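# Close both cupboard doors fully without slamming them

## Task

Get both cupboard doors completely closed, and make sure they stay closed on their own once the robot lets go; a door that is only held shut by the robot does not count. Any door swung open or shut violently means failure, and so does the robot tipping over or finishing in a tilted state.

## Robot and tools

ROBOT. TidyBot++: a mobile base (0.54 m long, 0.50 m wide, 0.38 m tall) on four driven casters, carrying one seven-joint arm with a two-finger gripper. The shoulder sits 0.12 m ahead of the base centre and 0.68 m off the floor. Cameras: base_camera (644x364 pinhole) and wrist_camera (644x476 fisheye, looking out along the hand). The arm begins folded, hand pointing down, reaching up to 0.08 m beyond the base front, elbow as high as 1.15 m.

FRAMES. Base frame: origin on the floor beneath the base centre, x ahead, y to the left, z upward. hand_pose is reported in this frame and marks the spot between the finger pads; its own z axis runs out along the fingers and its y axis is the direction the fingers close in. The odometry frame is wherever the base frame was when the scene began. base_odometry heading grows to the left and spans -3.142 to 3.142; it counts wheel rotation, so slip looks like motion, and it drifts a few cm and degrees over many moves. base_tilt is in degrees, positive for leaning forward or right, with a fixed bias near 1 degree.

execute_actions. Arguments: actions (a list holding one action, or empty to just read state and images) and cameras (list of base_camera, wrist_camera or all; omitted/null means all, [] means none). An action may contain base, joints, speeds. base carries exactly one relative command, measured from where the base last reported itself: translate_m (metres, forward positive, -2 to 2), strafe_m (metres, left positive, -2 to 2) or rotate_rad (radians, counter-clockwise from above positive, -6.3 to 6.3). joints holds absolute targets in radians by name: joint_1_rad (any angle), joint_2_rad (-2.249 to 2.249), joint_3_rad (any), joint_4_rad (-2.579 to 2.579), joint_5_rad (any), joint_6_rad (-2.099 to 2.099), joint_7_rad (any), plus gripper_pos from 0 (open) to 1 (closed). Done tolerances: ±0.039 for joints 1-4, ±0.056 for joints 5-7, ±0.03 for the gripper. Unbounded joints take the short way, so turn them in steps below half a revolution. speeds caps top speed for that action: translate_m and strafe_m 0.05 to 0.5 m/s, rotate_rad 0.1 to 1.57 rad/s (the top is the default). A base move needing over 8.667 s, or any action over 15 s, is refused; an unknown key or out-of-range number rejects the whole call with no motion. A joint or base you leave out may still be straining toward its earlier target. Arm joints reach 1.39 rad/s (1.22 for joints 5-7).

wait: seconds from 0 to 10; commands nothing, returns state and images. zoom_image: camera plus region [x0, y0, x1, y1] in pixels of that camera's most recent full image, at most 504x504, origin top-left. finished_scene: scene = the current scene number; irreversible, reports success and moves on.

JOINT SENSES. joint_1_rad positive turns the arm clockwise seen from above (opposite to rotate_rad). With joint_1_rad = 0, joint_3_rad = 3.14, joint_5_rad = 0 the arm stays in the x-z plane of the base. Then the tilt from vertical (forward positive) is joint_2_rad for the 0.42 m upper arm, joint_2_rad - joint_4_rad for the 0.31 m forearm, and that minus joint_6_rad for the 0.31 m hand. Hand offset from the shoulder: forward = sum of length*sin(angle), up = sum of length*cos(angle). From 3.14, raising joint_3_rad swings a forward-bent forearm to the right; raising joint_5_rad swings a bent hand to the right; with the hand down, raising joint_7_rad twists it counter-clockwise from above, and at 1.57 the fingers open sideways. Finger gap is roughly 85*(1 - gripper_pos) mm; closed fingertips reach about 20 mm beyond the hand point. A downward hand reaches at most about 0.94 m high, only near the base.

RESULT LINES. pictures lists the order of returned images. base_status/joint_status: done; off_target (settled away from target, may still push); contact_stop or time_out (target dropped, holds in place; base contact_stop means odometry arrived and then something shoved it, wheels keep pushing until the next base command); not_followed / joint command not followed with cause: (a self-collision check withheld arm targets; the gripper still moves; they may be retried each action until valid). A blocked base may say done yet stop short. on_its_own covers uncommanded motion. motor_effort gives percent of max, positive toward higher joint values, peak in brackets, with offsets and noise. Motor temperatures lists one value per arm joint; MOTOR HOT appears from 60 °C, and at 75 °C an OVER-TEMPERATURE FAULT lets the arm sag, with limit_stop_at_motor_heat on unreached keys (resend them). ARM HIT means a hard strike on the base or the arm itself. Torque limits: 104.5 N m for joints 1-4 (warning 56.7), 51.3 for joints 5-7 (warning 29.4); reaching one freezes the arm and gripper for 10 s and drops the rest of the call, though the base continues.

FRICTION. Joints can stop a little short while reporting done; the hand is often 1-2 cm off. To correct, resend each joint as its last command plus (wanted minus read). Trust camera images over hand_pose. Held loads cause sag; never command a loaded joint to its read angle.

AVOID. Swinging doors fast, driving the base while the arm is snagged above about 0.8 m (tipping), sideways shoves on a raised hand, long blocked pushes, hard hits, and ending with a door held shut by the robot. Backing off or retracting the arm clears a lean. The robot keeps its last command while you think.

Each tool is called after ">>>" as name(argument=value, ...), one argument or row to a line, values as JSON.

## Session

>>> execute_actions(
  actions=[],
)

Scene clock: 0.00 s.
Motor temperatures (°C, as the motors report them): [35 33 29 32 35 38 38]
base_odometry: x=+0.000 y=+0.000 heading=+0.000 (m, m, rad; odometry frame)
base_tilt: forward=-0.2 right=-0.5 (deg)
base_status: not commanded
joint_positions: joint_1_rad=-0.042 joint_2_rad=-0.350 joint_3_rad=+3.114 joint_4_rad=-2.562 joint_5_rad=+0.040 joint_6_rad=-0.889 joint_7_rad=+1.568 gripper_pos=+0.000
joint_status: not commanded
motor_effort: joint_1_rad=+0 joint_2_rad=+0 joint_3_rad=+1 joint_4_rad=+11 joint_5_rad=+1 joint_6_rad=+0 joint_7_rad=+0 (%)
hand_pose: x=+0.2396 y=-0.0010 z=+0.5782 quat_wxyz=(+0.020, +0.999, +0.045, +0.021) (m; base frame)
pictures: base_camera, wrist_camera
Images, in order (width x height): base_camera 644x364, wrist_camera 644x476.

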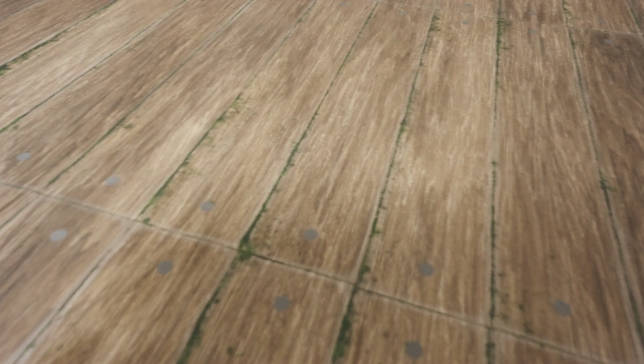

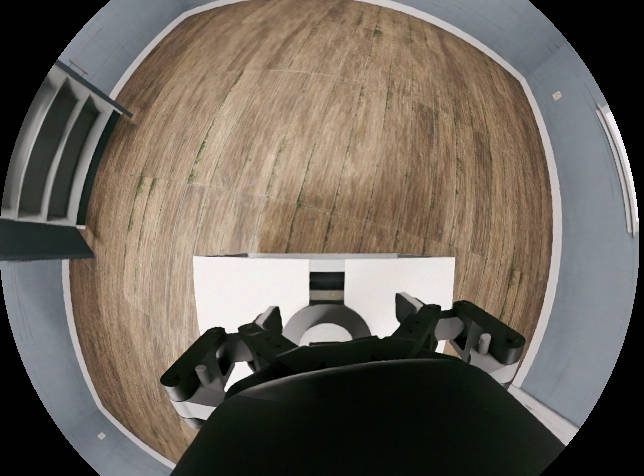

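>>> execute_actions(
  actions=[
    {"base":{"rotate_rad":1.24},"joints":{"joint_1_rad":0,"joint_3_rad":3.14,"joint_5_rad":0,"joint_2_rad":0.1,"joint_4_rad":-2.0,"joint_6_rad":0.3,"gripper_pos":1}},
  ],
)

>>> zoom_image(
  camera="wrist_camera",
  region=[150,100,550,360],
)

Scene clock: 9.23 s.
Motor temperatures (°C, as the motors report them): [35 33 29 32 35 39 38]
base_odometry: x=+0.000 y=+0.000 heading=+1.239 (m, m, rad; odometry frame)
base_tilt: forward=-0.2 right=-0.5 (deg)
base_status: done
joint_positions: joint_1_rad=-0.014 joint_2_rad=+0.077 joint_3_rad=+3.131 joint_4_rad=-2.007 joint_5_rad=+0.037 joint_6_rad=+0.279 joint_7_rad=+1.568 gripper_pos=+0.999
joint_status: all done
motor_effort: joint_1_rad=-1(3) joint_2_rad=-23(24) joint_3_rad=+1(1) joint_4_rad=+20(20) joint_5_rad=+0(0) joint_6_rad=+10(11) joint_7_rad=+0(0) (%)
hand_pose: x=+0.7276 y=+0.0193 z=+0.8746 quat_wxyz=(-0.002, +0.785, +0.025, +0.620) (m; base frame)
pictures: base_camera, wrist_camera
Images, in order (width x height): base_camera 644x364, wrist_camera 644x476.

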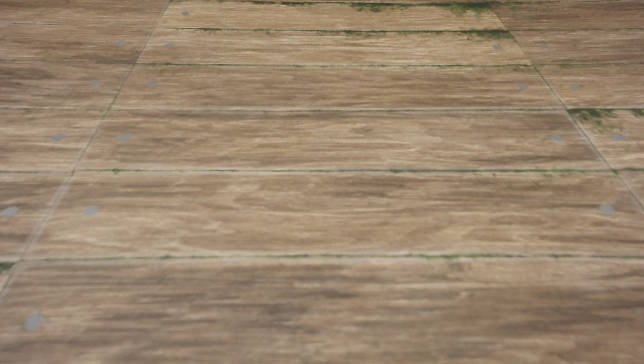

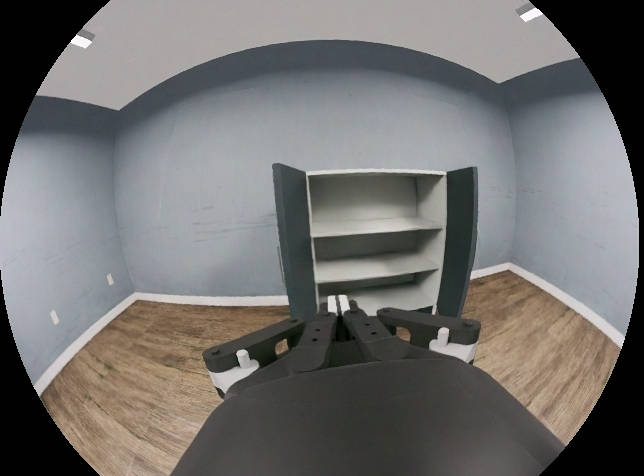

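Region (150, 100, 550, 360) of wrist_camera's 644x476 image, scaled by 1.260; it fills the top 328 rows of this view, and the rest is white.

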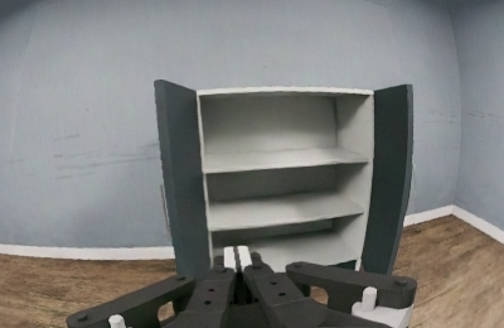

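>>> execute_actions(
  actions=[
    {"base":{"strafe_m":-0.8}},
  ],
  cameras=["wrist_camera"],
)

Scene clock: 17.23 s.
Motor temperatures (°C, as the motors report them): [35 33 29 32 35 39 38]
base_odometry: x=+0.757 y=-0.259 heading=+1.240 (m, m, rad; odometry frame)
base_tilt: forward=-0.2 right=-0.5 (deg)
base_status: done
joint_positions: joint_1_rad=-0.008 joint_2_rad=+0.077 joint_3_rad=+3.134 joint_4_rad=-2.007 joint_5_rad=+0.036 joint_6_rad=+0.279 joint_7_rad=+1.568 gripper_pos=+0.999
joint_status: not commanded
motor_effort: joint_1_rad=+0(3) joint_2_rad=-23(24) joint_3_rad=+0(3) joint_4_rad=+20(20) joint_5_rad=+0(1) joint_6_rad=+10(11) joint_7_rad=+0(0) (%)
hand_pose: x=+0.7278 y=+0.0140 z=+0.8746 quat_wxyz=(+0.001, +0.785, +0.021, +0.620) (m; base frame)
pictures: wrist_camera
Images, in order (width x height): wrist_camera 644x476.

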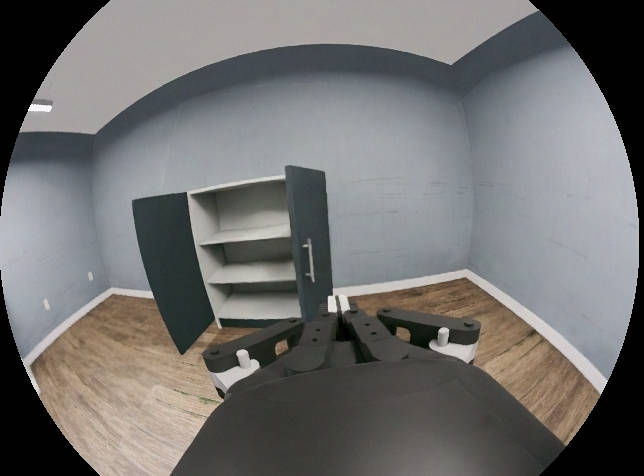

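>>> execute_actions(
  actions=[
    {"base":{"translate_m":0.7},"speeds":{"translate_m":0.35}},
  ],
)

Scene clock: 28.50 s.
Motor temperatures (°C, as the motors report them): [35 33 29 32 35 39 38]
base_odometry: x=+0.985 y=+0.403 heading=+1.240 (m, m, rad; odometry frame)
base_tilt: forward=-0.2 right=-0.5 (deg)
base_status: done
joint_positions: joint_1_rad=-0.008 joint_2_rad=+0.084 joint_3_rad=+3.134 joint_4_rad=-2.006 joint_5_rad=+0.036 joint_6_rad=+0.279 joint_7_rad=+1.568 gripper_pos=+0.999
joint_status: not commanded
motor_effort: joint_1_rad=+0(1) joint_2_rad=-23(26) joint_3_rad=+0(1) joint_4_rad=+20(22) joint_5_rad=-1(0) joint_6_rad=+10(11) joint_7_rad=+0(0) (%)
hand_pose: x=+0.7292 y=+0.0140 z=+0.8711 quat_wxyz=(+0.001, +0.786, +0.021, +0.617) (m; base frame)
pictures: base_camera, wrist_camera
Images, in order (width x height): base_camera 644x364, wrist_camera 644x476.

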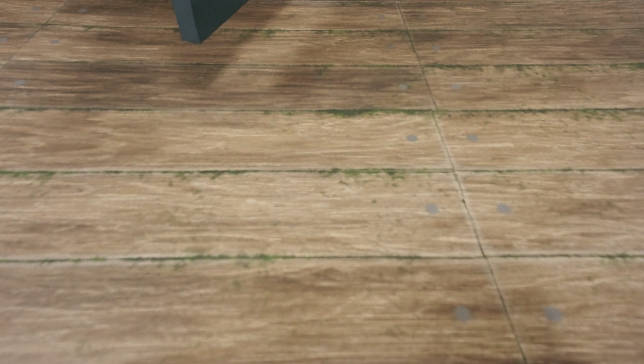

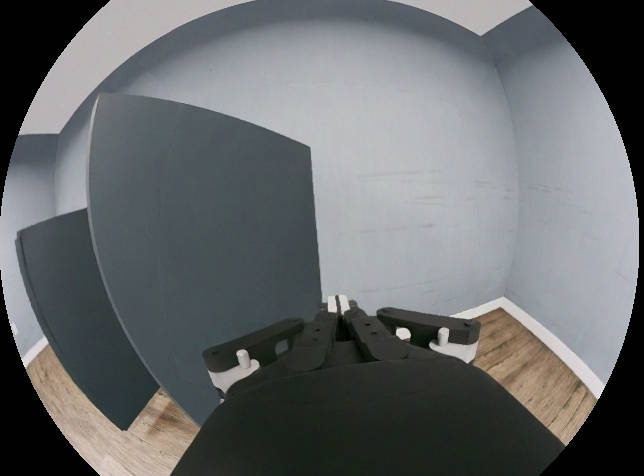

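>>> zoom_image(
  camera="wrist_camera",
  region=[0,180,200,450],
)

>>> execute_actions(
  actions=[
    {"base":{"translate_m":0.07},"speeds":{"translate_m":0.1}},
  ],
  cameras=[],
)

>>> execute_actions(
  actions=[
    {"base":{"strafe_m":0.27},"speeds":{"strafe_m":0.08}},
  ],
)

Region (0, 180, 200, 450) of wrist_camera's 644x476 image, scaled by 1.867; it fills the left 373 columns of this view, and the rest is white.

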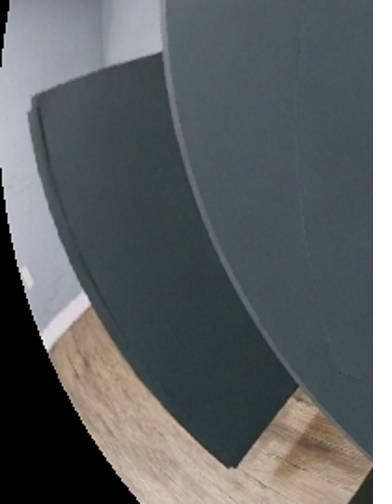

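Scene clock: 44.20 s.
Motor temperatures (°C, as the motors report them): [35 33 29 32 35 39 38]
base_odometry: x=+1.008 y=+0.469 heading=+1.240 (m, m, rad; odometry frame)
base_tilt: forward=-0.2 right=-0.5 (deg)
base_status: done
joint_positions: joint_1_rad=-0.008 joint_2_rad=+0.086 joint_3_rad=+3.134 joint_4_rad=-2.006 joint_5_rad=+0.036 joint_6_rad=+0.279 joint_7_rad=+1.568 gripper_pos=+0.999
joint_status: not commanded
motor_effort: joint_1_rad=+0(2) joint_2_rad=-23(27) joint_3_rad=+1(1) joint_4_rad=+20(21) joint_5_rad=+0(0) joint_6_rad=+10(11) joint_7_rad=+0(0) (%)
hand_pose: x=+0.7297 y=+0.0140 z=+0.8696 quat_wxyz=(+0.000, +0.787, +0.021, +0.616) (m; base frame)
pictures: none
No camera images: the call's "cameras" was empty. Leave "cameras" out to get every camera's image.

Scene clock: 48.10 s.
Motor temperatures (°C, as the motors report them): [35 33 29 32 35 39 38]
base_odometry: x=+0.752 y=+0.557 heading=+1.240 (m, m, rad; odometry frame)
base_tilt: forward=-0.2 right=-0.5 (deg)
base_status: done
joint_positions: joint_1_rad=-0.004 joint_2_rad=+0.086 joint_3_rad=+3.137 joint_4_rad=-2.006 joint_5_rad=+0.034 joint_6_rad=+0.279 joint_7_rad=+1.568 gripper_pos=+0.999
joint_status: not commanded
motor_effort: joint_1_rad=-1(4) joint_2_rad=-24(24) joint_3_rad=+0(3) joint_4_rad=+19(20) joint_5_rad=+0(1) joint_6_rad=+10(10) joint_7_rad=+0(0) (%)
hand_pose: x=+0.7299 y=+0.0097 z=+0.8696 quat_wxyz=(+0.002, +0.787, +0.018, +0.616) (m; base frame)
pictures: base_camera, wrist_camera
Images, in order (width x height): base_camera 644x364, wrist_camera 644x476.

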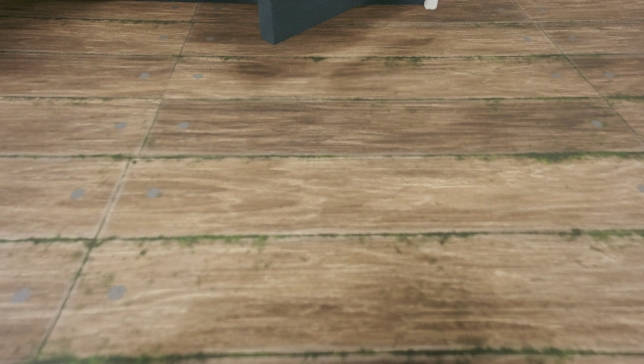

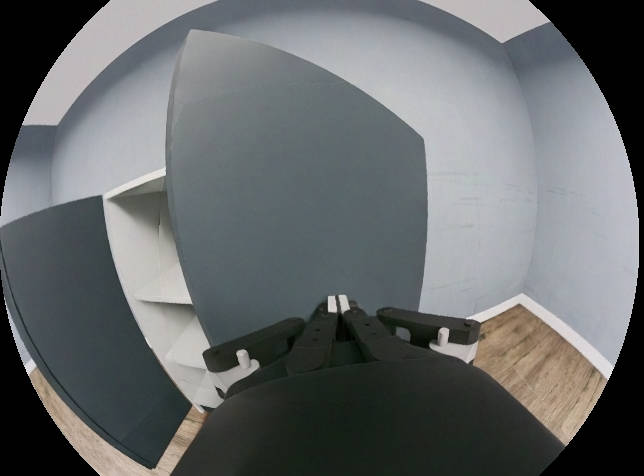

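>>> execute_actions(
  actions=[
    {"base":{"translate_m":-0.25}},
  ],
  cameras=[],
)

>>> execute_actions(
  actions=[
    {"base":{"strafe_m":0.92}},
  ],
)

Scene clock: 56.73 s.
Motor temperatures (°C, as the motors report them): [35 34 29 32 35 39 38]
base_odometry: x=+0.671 y=+0.321 heading=+1.239 (m, m, rad; odometry frame)
base_tilt: forward=-0.2 right=-0.5 (deg)
base_status: done
joint_positions: joint_1_rad=-0.004 joint_2_rad=+0.087 joint_3_rad=+3.137 joint_4_rad=-2.005 joint_5_rad=+0.034 joint_6_rad=+0.279 joint_7_rad=+1.568 gripper_pos=+0.999
joint_status: not commanded
motor_effort: joint_1_rad=+0(1) joint_2_rad=-24(27) joint_3_rad=+0(1) joint_4_rad=+20(20) joint_5_rad=+0(0) joint_6_rad=+11(11) joint_7_rad=+0(0) (%)
hand_pose: x=+0.7302 y=+0.0097 z=+0.8693 quat_wxyz=(+0.002, +0.787, +0.018, +0.616) (m; base frame)
pictures: none
No camera images: the call's "cameras" was empty. Leave "cameras" out to get every camera's image.

Scene clock: 59.93 s.
Motor temperatures (°C, as the motors report them): [35 34 29 32 35 39 38]
base_odometry: x=-0.199 y=+0.620 heading=+1.239 (m, m, rad; odometry frame)
base_tilt: forward=-0.2 right=-0.6 (deg)
base_status: done
joint_positions: joint_1_rad=+0.003 joint_2_rad=+0.087 joint_3_rad=+3.142 joint_4_rad=-2.005 joint_5_rad=+0.029 joint_6_rad=+0.279 joint_7_rad=+1.568 gripper_pos=+0.999
joint_status: not commanded
motor_effort: joint_1_rad=+0(13) joint_2_rad=-24(25) joint_3_rad=+0(10) joint_4_rad=+20(21) joint_5_rad=+0(4) joint_6_rad=+10(11) joint_7_rad=+0(0) (%)
hand_pose: x=+0.7304 y=+0.0020 z=+0.8694 quat_wxyz=(+0.005, +0.787, +0.011, +0.616) (m; base frame)
pictures: base_camera, wrist_camera
Images, in order (width x height): base_camera 644x364, wrist_camera 644x476.

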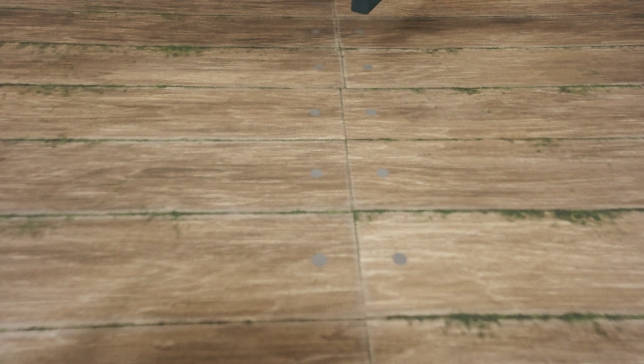

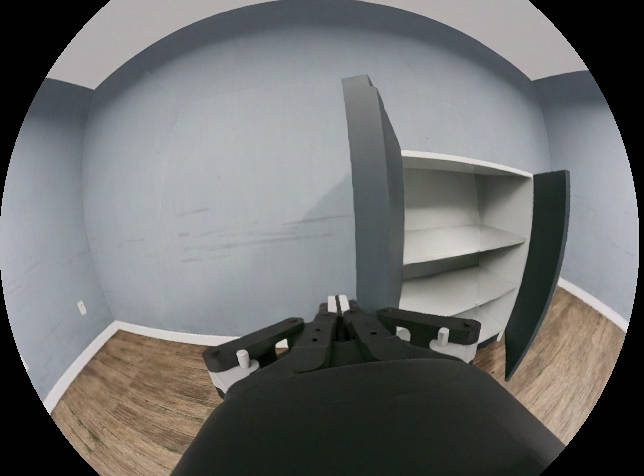

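>>> execute_actions(
  actions=[
    {"base":{"strafe_m":0.1}},
  ],
  cameras=[],
)

>>> execute_actions(
  actions=[
    {"base":{"translate_m":0.21},"speeds":{"translate_m":0.2}},
  ],
)

>>> execute_actions(
  actions=[
    {"base":{"strafe_m":-0.25},"speeds":{"strafe_m":0.08}},
  ],
)

Scene clock: 71.30 s.
Motor temperatures (°C, as the motors report them): [35 34 29 32 35 39 38]
base_odometry: x=-0.294 y=+0.652 heading=+1.240 (m, m, rad; odometry frame)
base_tilt: forward=-0.2 right=-0.6 (deg)
base_status: done
joint_positions: joint_1_rad=+0.000 joint_2_rad=+0.087 joint_3_rad=+3.140 joint_4_rad=-2.005 joint_5_rad=+0.029 joint_6_rad=+0.279 joint_7_rad=+1.568 gripper_pos=+0.999
joint_status: not commanded
motor_effort: joint_1_rad=+0(2) joint_2_rad=-24(25) joint_3_rad=+0(3) joint_4_rad=+20(21) joint_5_rad=+0(1) joint_6_rad=+11(11) joint_7_rad=+0(0) (%)
hand_pose: x=+0.7304 y=+0.0051 z=+0.8694 quat_wxyz=(+0.004, +0.787, +0.013, +0.616) (m; base frame)
pictures: none
No camera images: the call's "cameras" was empty. Leave "cameras" out to get every camera's image.

Scene clock: 73.10 s.
Motor temperatures (°C, as the motors report them): [35 34 29 32 35 39 38]
base_odometry: x=-0.226 y=+0.851 heading=+1.240 (m, m, rad; odometry frame)
base_tilt: forward=-0.2 right=-0.5 (deg)
base_status: done
joint_positions: joint_1_rad=+0.000 joint_2_rad=+0.088 joint_3_rad=+3.140 joint_4_rad=-2.005 joint_5_rad=+0.029 joint_6_rad=+0.279 joint_7_rad=+1.568 gripper_pos=+0.999
joint_status: not commanded
motor_effort: joint_1_rad=+0(1) joint_2_rad=-24(26) joint_3_rad=+1(0) joint_4_rad=+20(21) joint_5_rad=+0(0) joint_6_rad=+10(11) joint_7_rad=+0(0) (%)
hand_pose: x=+0.7306 y=+0.0051 z=+0.8691 quat_wxyz=(+0.004, +0.788, +0.013, +0.616) (m; base frame)
pictures: base_camera, wrist_camera
Images, in order (width x height): base_camera 644x364, wrist_camera 644x476.

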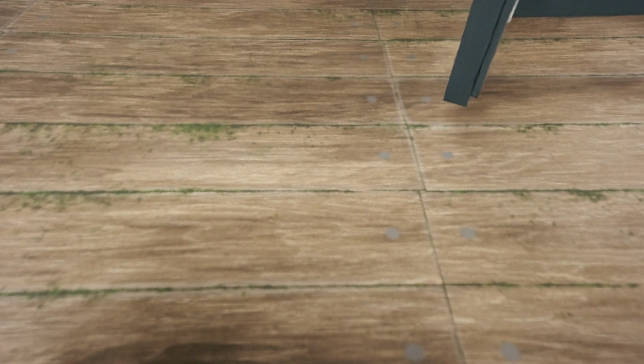

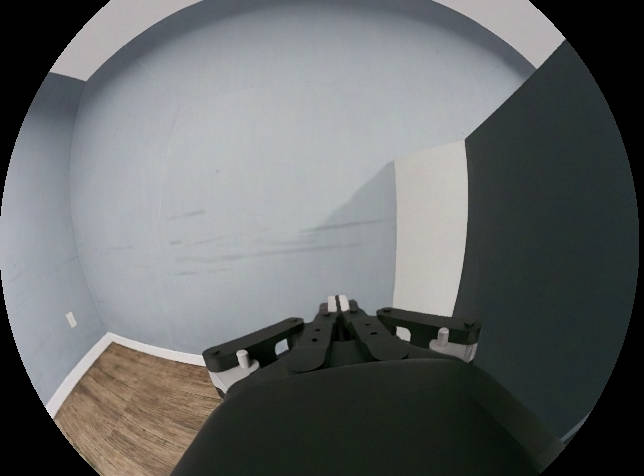

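Scene clock: 76.73 s.
Motor temperatures (°C, as the motors report them): [35 34 29 32 35 39 38]
base_odometry: x=+0.011 y=+0.770 heading=+1.240 (m, m, rad; odometry frame)
base_tilt: forward=-0.2 right=-0.5 (deg)
base_status: done
joint_positions: joint_1_rad=+0.000 joint_2_rad=+0.088 joint_3_rad=+3.140 joint_4_rad=-2.005 joint_5_rad=+0.029 joint_6_rad=+0.279 joint_7_rad=+1.568 gripper_pos=+0.999
joint_status: not commanded
motor_effort: joint_1_rad=-1(3) joint_2_rad=-24(24) joint_3_rad=+0(3) joint_4_rad=+20(20) joint_5_rad=+0(1) joint_6_rad=+10(11) joint_7_rad=+0(0) (%)
hand_pose: x=+0.7306 y=+0.0053 z=+0.8691 quat_wxyz=(+0.004, +0.788, +0.013, +0.616) (m; base frame)
pictures: base_camera, wrist_camera
Images, in order (width x height): base_camera 644x364, wrist_camera 644x476.

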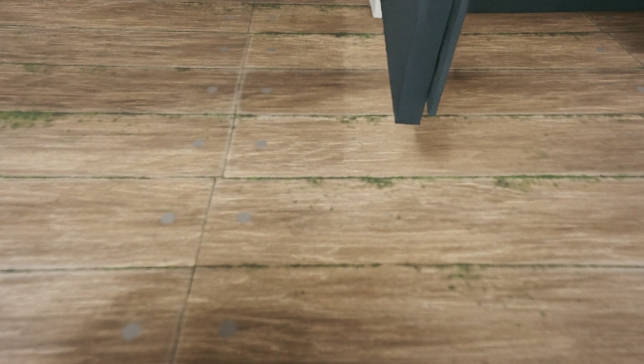

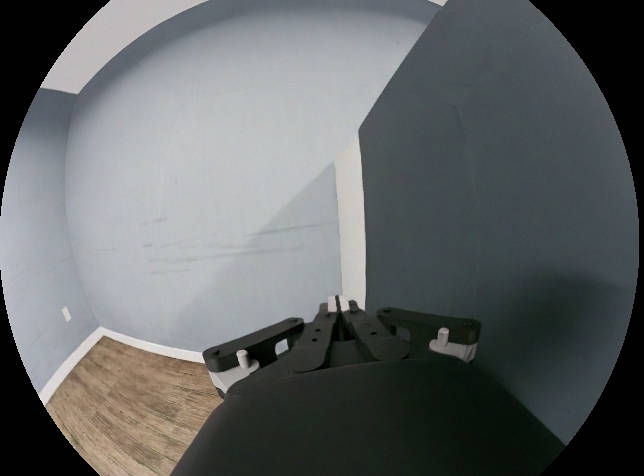

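>>> execute_actions(
  actions=[
    {"base":{"strafe_m":-0.3},"speeds":{"strafe_m":0.08}},
  ],
)

>>> execute_actions(
  actions=[
    {"base":{"translate_m":0.235},"speeds":{"translate_m":0.055}},
  ],
)

Scene clock: 85.27 s.
Motor temperatures (°C, as the motors report them): [35 34 29 33 35 39 38]
base_odometry: x=+0.295 y=+0.673 heading=+1.240 (m, m, rad; odometry frame)
base_tilt: forward=-0.2 right=-0.5 (deg)
base_status: done
joint_positions: joint_1_rad=-0.002 joint_2_rad=+0.088 joint_3_rad=+3.138 joint_4_rad=-2.005 joint_5_rad=+0.029 joint_6_rad=+0.279 joint_7_rad=+1.568 gripper_pos=+0.999
joint_status: not commanded
motor_effort: joint_1_rad=-1(3) joint_2_rad=-24(27) joint_3_rad=+0(4) joint_4_rad=+20(22) joint_5_rad=+0(0) joint_6_rad=+10(11) joint_7_rad=+0(1) (%)
hand_pose: x=+0.7305 y=+0.0072 z=+0.8691 quat_wxyz=(+0.003, +0.788, +0.014, +0.616) (m; base frame)
pictures: base_camera, wrist_camera
Images, in order (width x height): base_camera 644x364, wrist_camera 644x476.

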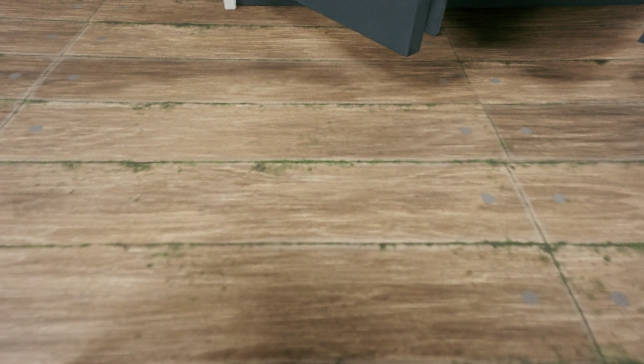

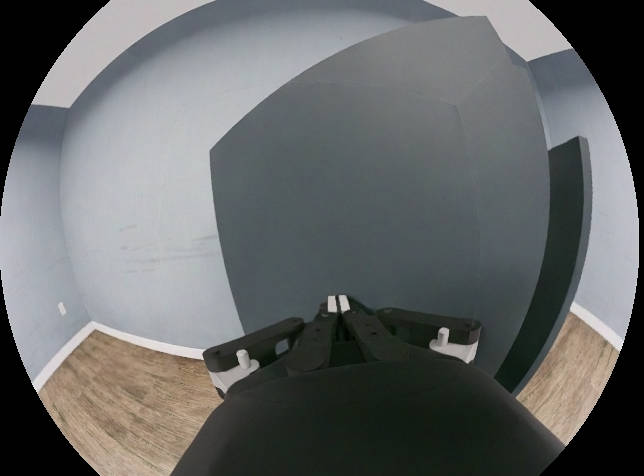

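Scene clock: 90.03 s.
Motor temperatures (°C, as the motors report them): [35 34 29 33 35 39 38]
base_odometry: x=+0.371 y=+0.895 heading=+1.240 (m, m, rad; odometry frame)
base_tilt: forward=-0.2 right=-0.5 (deg)
base_status: done
joint_positions: joint_1_rad=-0.002 joint_2_rad=+0.088 joint_3_rad=+3.138 joint_4_rad=-2.005 joint_5_rad=+0.029 joint_6_rad=+0.280 joint_7_rad=+1.568 gripper_pos=+0.999
joint_status: not commanded
motor_effort: joint_1_rad=-1(2) joint_2_rad=-24(27) joint_3_rad=+1(3) joint_4_rad=+20(22) joint_5_rad=+0(0) joint_6_rad=+10(12) joint_7_rad=+0(0) (%)
hand_pose: x=+0.7307 y=+0.0072 z=+0.8692 quat_wxyz=(+0.003, +0.787, +0.014, +0.616) (m; base frame)
pictures: base_camera, wrist_camera
Images, in order (width x height): base_camera 644x364, wrist_camera 644x476.

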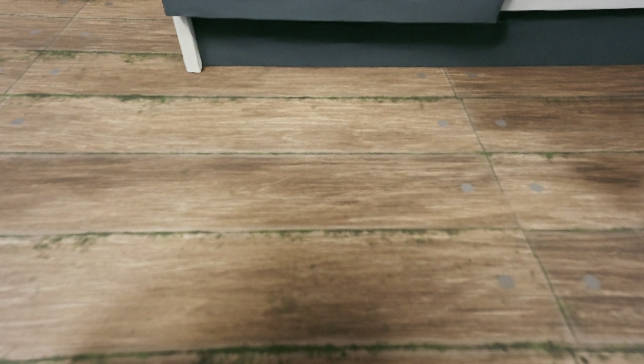

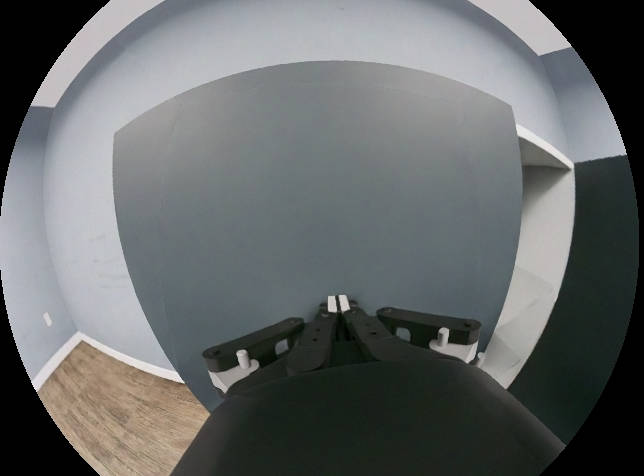

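Nearly shut; the right door will finish it via the strip.

>>> execute_actions(
  actions=[
    {"base":{"translate_m":-0.42}},
  ],
  cameras=[],
)

>>> execute_actions(
  actions=[
    {"base":{"strafe_m":-0.45}},
  ],
)

Scene clock: 99.17 s.
Motor temperatures (°C, as the motors report them): [35 34 29 33 35 39 38]
base_odometry: x=+0.235 y=+0.498 heading=+1.240 (m, m, rad; odometry frame)
base_tilt: forward=-0.2 right=-0.5 (deg)
base_status: done
joint_positions: joint_1_rad=-0.002 joint_2_rad=+0.094 joint_3_rad=+3.138 joint_4_rad=-2.004 joint_5_rad=+0.029 joint_6_rad=+0.280 joint_7_rad=+1.568 gripper_pos=+0.999
joint_status: not commanded
motor_effort: joint_1_rad=-1(4) joint_2_rad=-24(28) joint_3_rad=+1(3) joint_4_rad=+20(20) joint_5_rad=+0(1) joint_6_rad=+10(11) joint_7_rad=+0(0) (%)
hand_pose: x=+0.7318 y=+0.0071 z=+0.8666 quat_wxyz=(+0.003, +0.789, +0.014, +0.615) (m; base frame)
pictures: none
No camera images: the call's "cameras" was empty. Leave "cameras" out to get every camera's image.

Scene clock: 101.43 s.
Motor temperatures (°C, as the motors report them): [35 34 29 33 35 39 38]
base_odometry: x=+0.660 y=+0.351 heading=+1.240 (m, m, rad; odometry frame)
base_tilt: forward=-0.2 right=-0.5 (deg)
base_status: done
joint_positions: joint_1_rad=+0.001 joint_2_rad=+0.094 joint_3_rad=+3.141 joint_4_rad=-2.004 joint_5_rad=+0.029 joint_6_rad=+0.280 joint_7_rad=+1.568 gripper_pos=+0.999
joint_status: not commanded
motor_effort: joint_1_rad=+0(4) joint_2_rad=-24(24) joint_3_rad=+0(4) joint_4_rad=+20(21) joint_5_rad=+0(0) joint_6_rad=+11(11) joint_7_rad=+0(0) (%)
hand_pose: x=+0.7319 y=+0.0041 z=+0.8666 quat_wxyz=(+0.004, +0.789, +0.012, +0.615) (m; base frame)
pictures: base_camera, wrist_camera
Images, in order (width x height): base_camera 644x364, wrist_camera 644x476.

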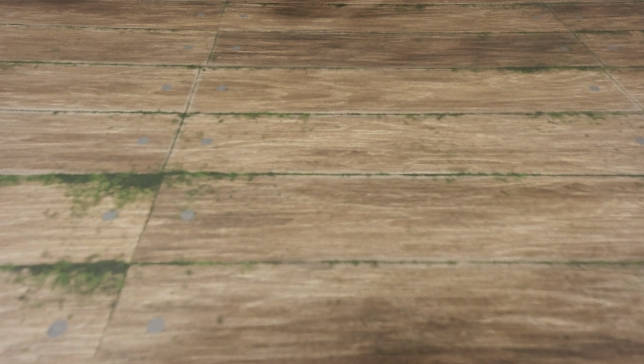

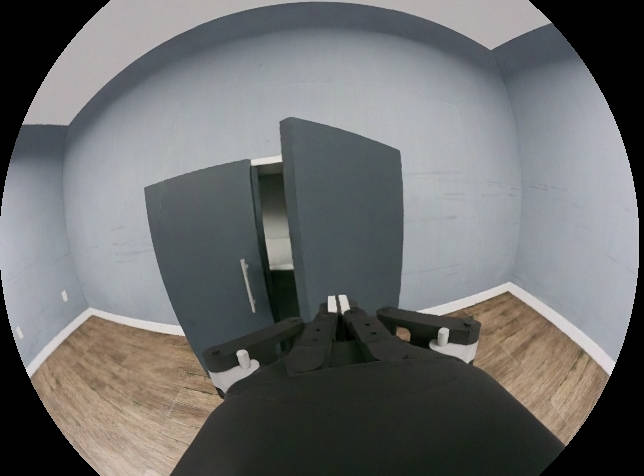

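>>> execute_actions(
  actions=[
    {"base":{"translate_m":0.25},"speeds":{"translate_m":0.12}},
  ],
  cameras=["base_camera"],
)

>>> execute_actions(
  actions=[
    {"base":{"translate_m":0.235},"speeds":{"translate_m":0.05}},
  ],
)

Scene clock: 110.67 s.
Motor temperatures (°C, as the motors report them): [35 34 29 33 35 39 38]
base_odometry: x=+0.742 y=+0.588 heading=+1.239 (m, m, rad; odometry frame)
base_tilt: forward=-0.2 right=-0.5 (deg)
base_status: done
joint_positions: joint_1_rad=+0.001 joint_2_rad=+0.094 joint_3_rad=+3.141 joint_4_rad=-2.004 joint_5_rad=+0.029 joint_6_rad=+0.280 joint_7_rad=+1.568 gripper_pos=+0.999
joint_status: not commanded
motor_effort: joint_1_rad=+0(4) joint_2_rad=-23(27) joint_3_rad=+0(2) joint_4_rad=+19(23) joint_5_rad=+0(1) joint_6_rad=+10(12) joint_7_rad=+0(0) (%)
hand_pose: x=+0.7319 y=+0.0038 z=+0.8666 quat_wxyz=(+0.004, +0.789, +0.012, +0.615) (m; base frame)
pictures: base_camera
Images, in order (width x height): base_camera 644x364.

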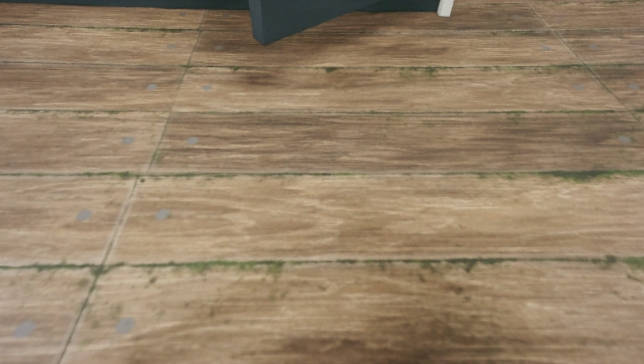

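Scene clock: 115.80 s.
Motor temperatures (°C, as the motors report them): [35 34 29 33 35 39 38]
base_odometry: x=+0.819 y=+0.810 heading=+1.239 (m, m, rad; odometry frame)
base_tilt: forward=-0.2 right=-0.5 (deg)
base_status: done
joint_positions: joint_1_rad=+0.001 joint_2_rad=+0.070 joint_3_rad=+3.141 joint_4_rad=-2.029 joint_5_rad=+0.029 joint_6_rad=+0.280 joint_7_rad=+1.568 gripper_pos=+0.999
joint_status: not commanded
motor_effort: joint_1_rad=+0(4) joint_2_rad=-17(25) joint_3_rad=+1(2) joint_4_rad=+25(30) joint_5_rad=-1(1) joint_6_rad=+13(17) joint_7_rad=+0(0) (%)
hand_pose: x=+0.7217 y=+0.0037 z=+0.8663 quat_wxyz=(+0.004, +0.789, +0.012, +0.614) (m; base frame)
pictures: base_camera, wrist_camera
Images, in order (width x height): base_camera 644x364, wrist_camera 644x476.

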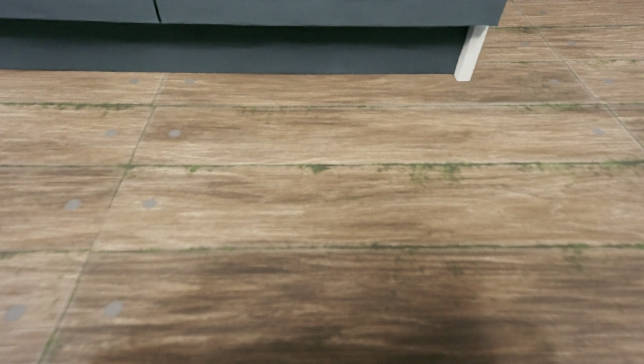

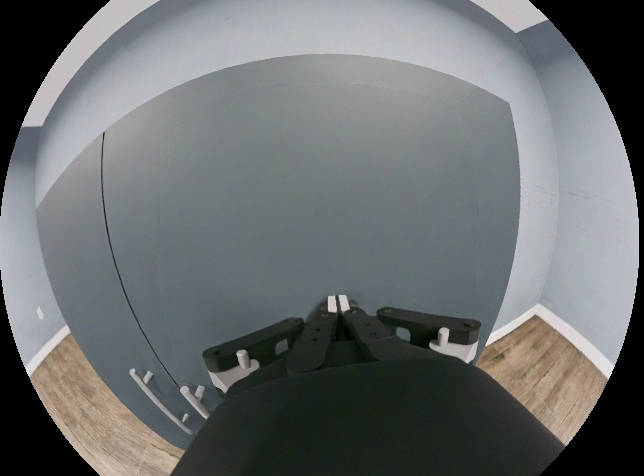

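>>> execute_actions(
  actions=[
    {"base":{"translate_m":-0.06}},
  ],
  cameras=[],
)

>>> finished_scene(
  scene=2,
)

Scene clock: 127.70 s.
Motor temperatures (°C, as the motors report them): [35 34 29 33 35 39 38]
base_odometry: x=+0.799 y=+0.753 heading=+1.239 (m, m, rad; odometry frame)
base_tilt: forward=-0.2 right=-0.5 (deg)
base_status: done
joint_positions: joint_1_rad=+0.001 joint_2_rad=+0.093 joint_3_rad=+3.141 joint_4_rad=-2.000 joint_5_rad=+0.029 joint_6_rad=+0.280 joint_7_rad=+1.568 gripper_pos=+0.999
joint_status: not commanded
motor_effort: joint_1_rad=+0(1) joint_2_rad=-24(26) joint_3_rad=+1(1) joint_4_rad=+19(25) joint_5_rad=+0(0) joint_6_rad=+11(13) joint_7_rad=+0(0) (%)
hand_pose: x=+0.7326 y=+0.0037 z=+0.8689 quat_wxyz=(+0.004, +0.787, +0.012, +0.616) (m; base frame)
pictures: none
No camera images: the call's "cameras" was empty. Leave "cameras" out to get every camera's image.

The scene is finished: the task was done.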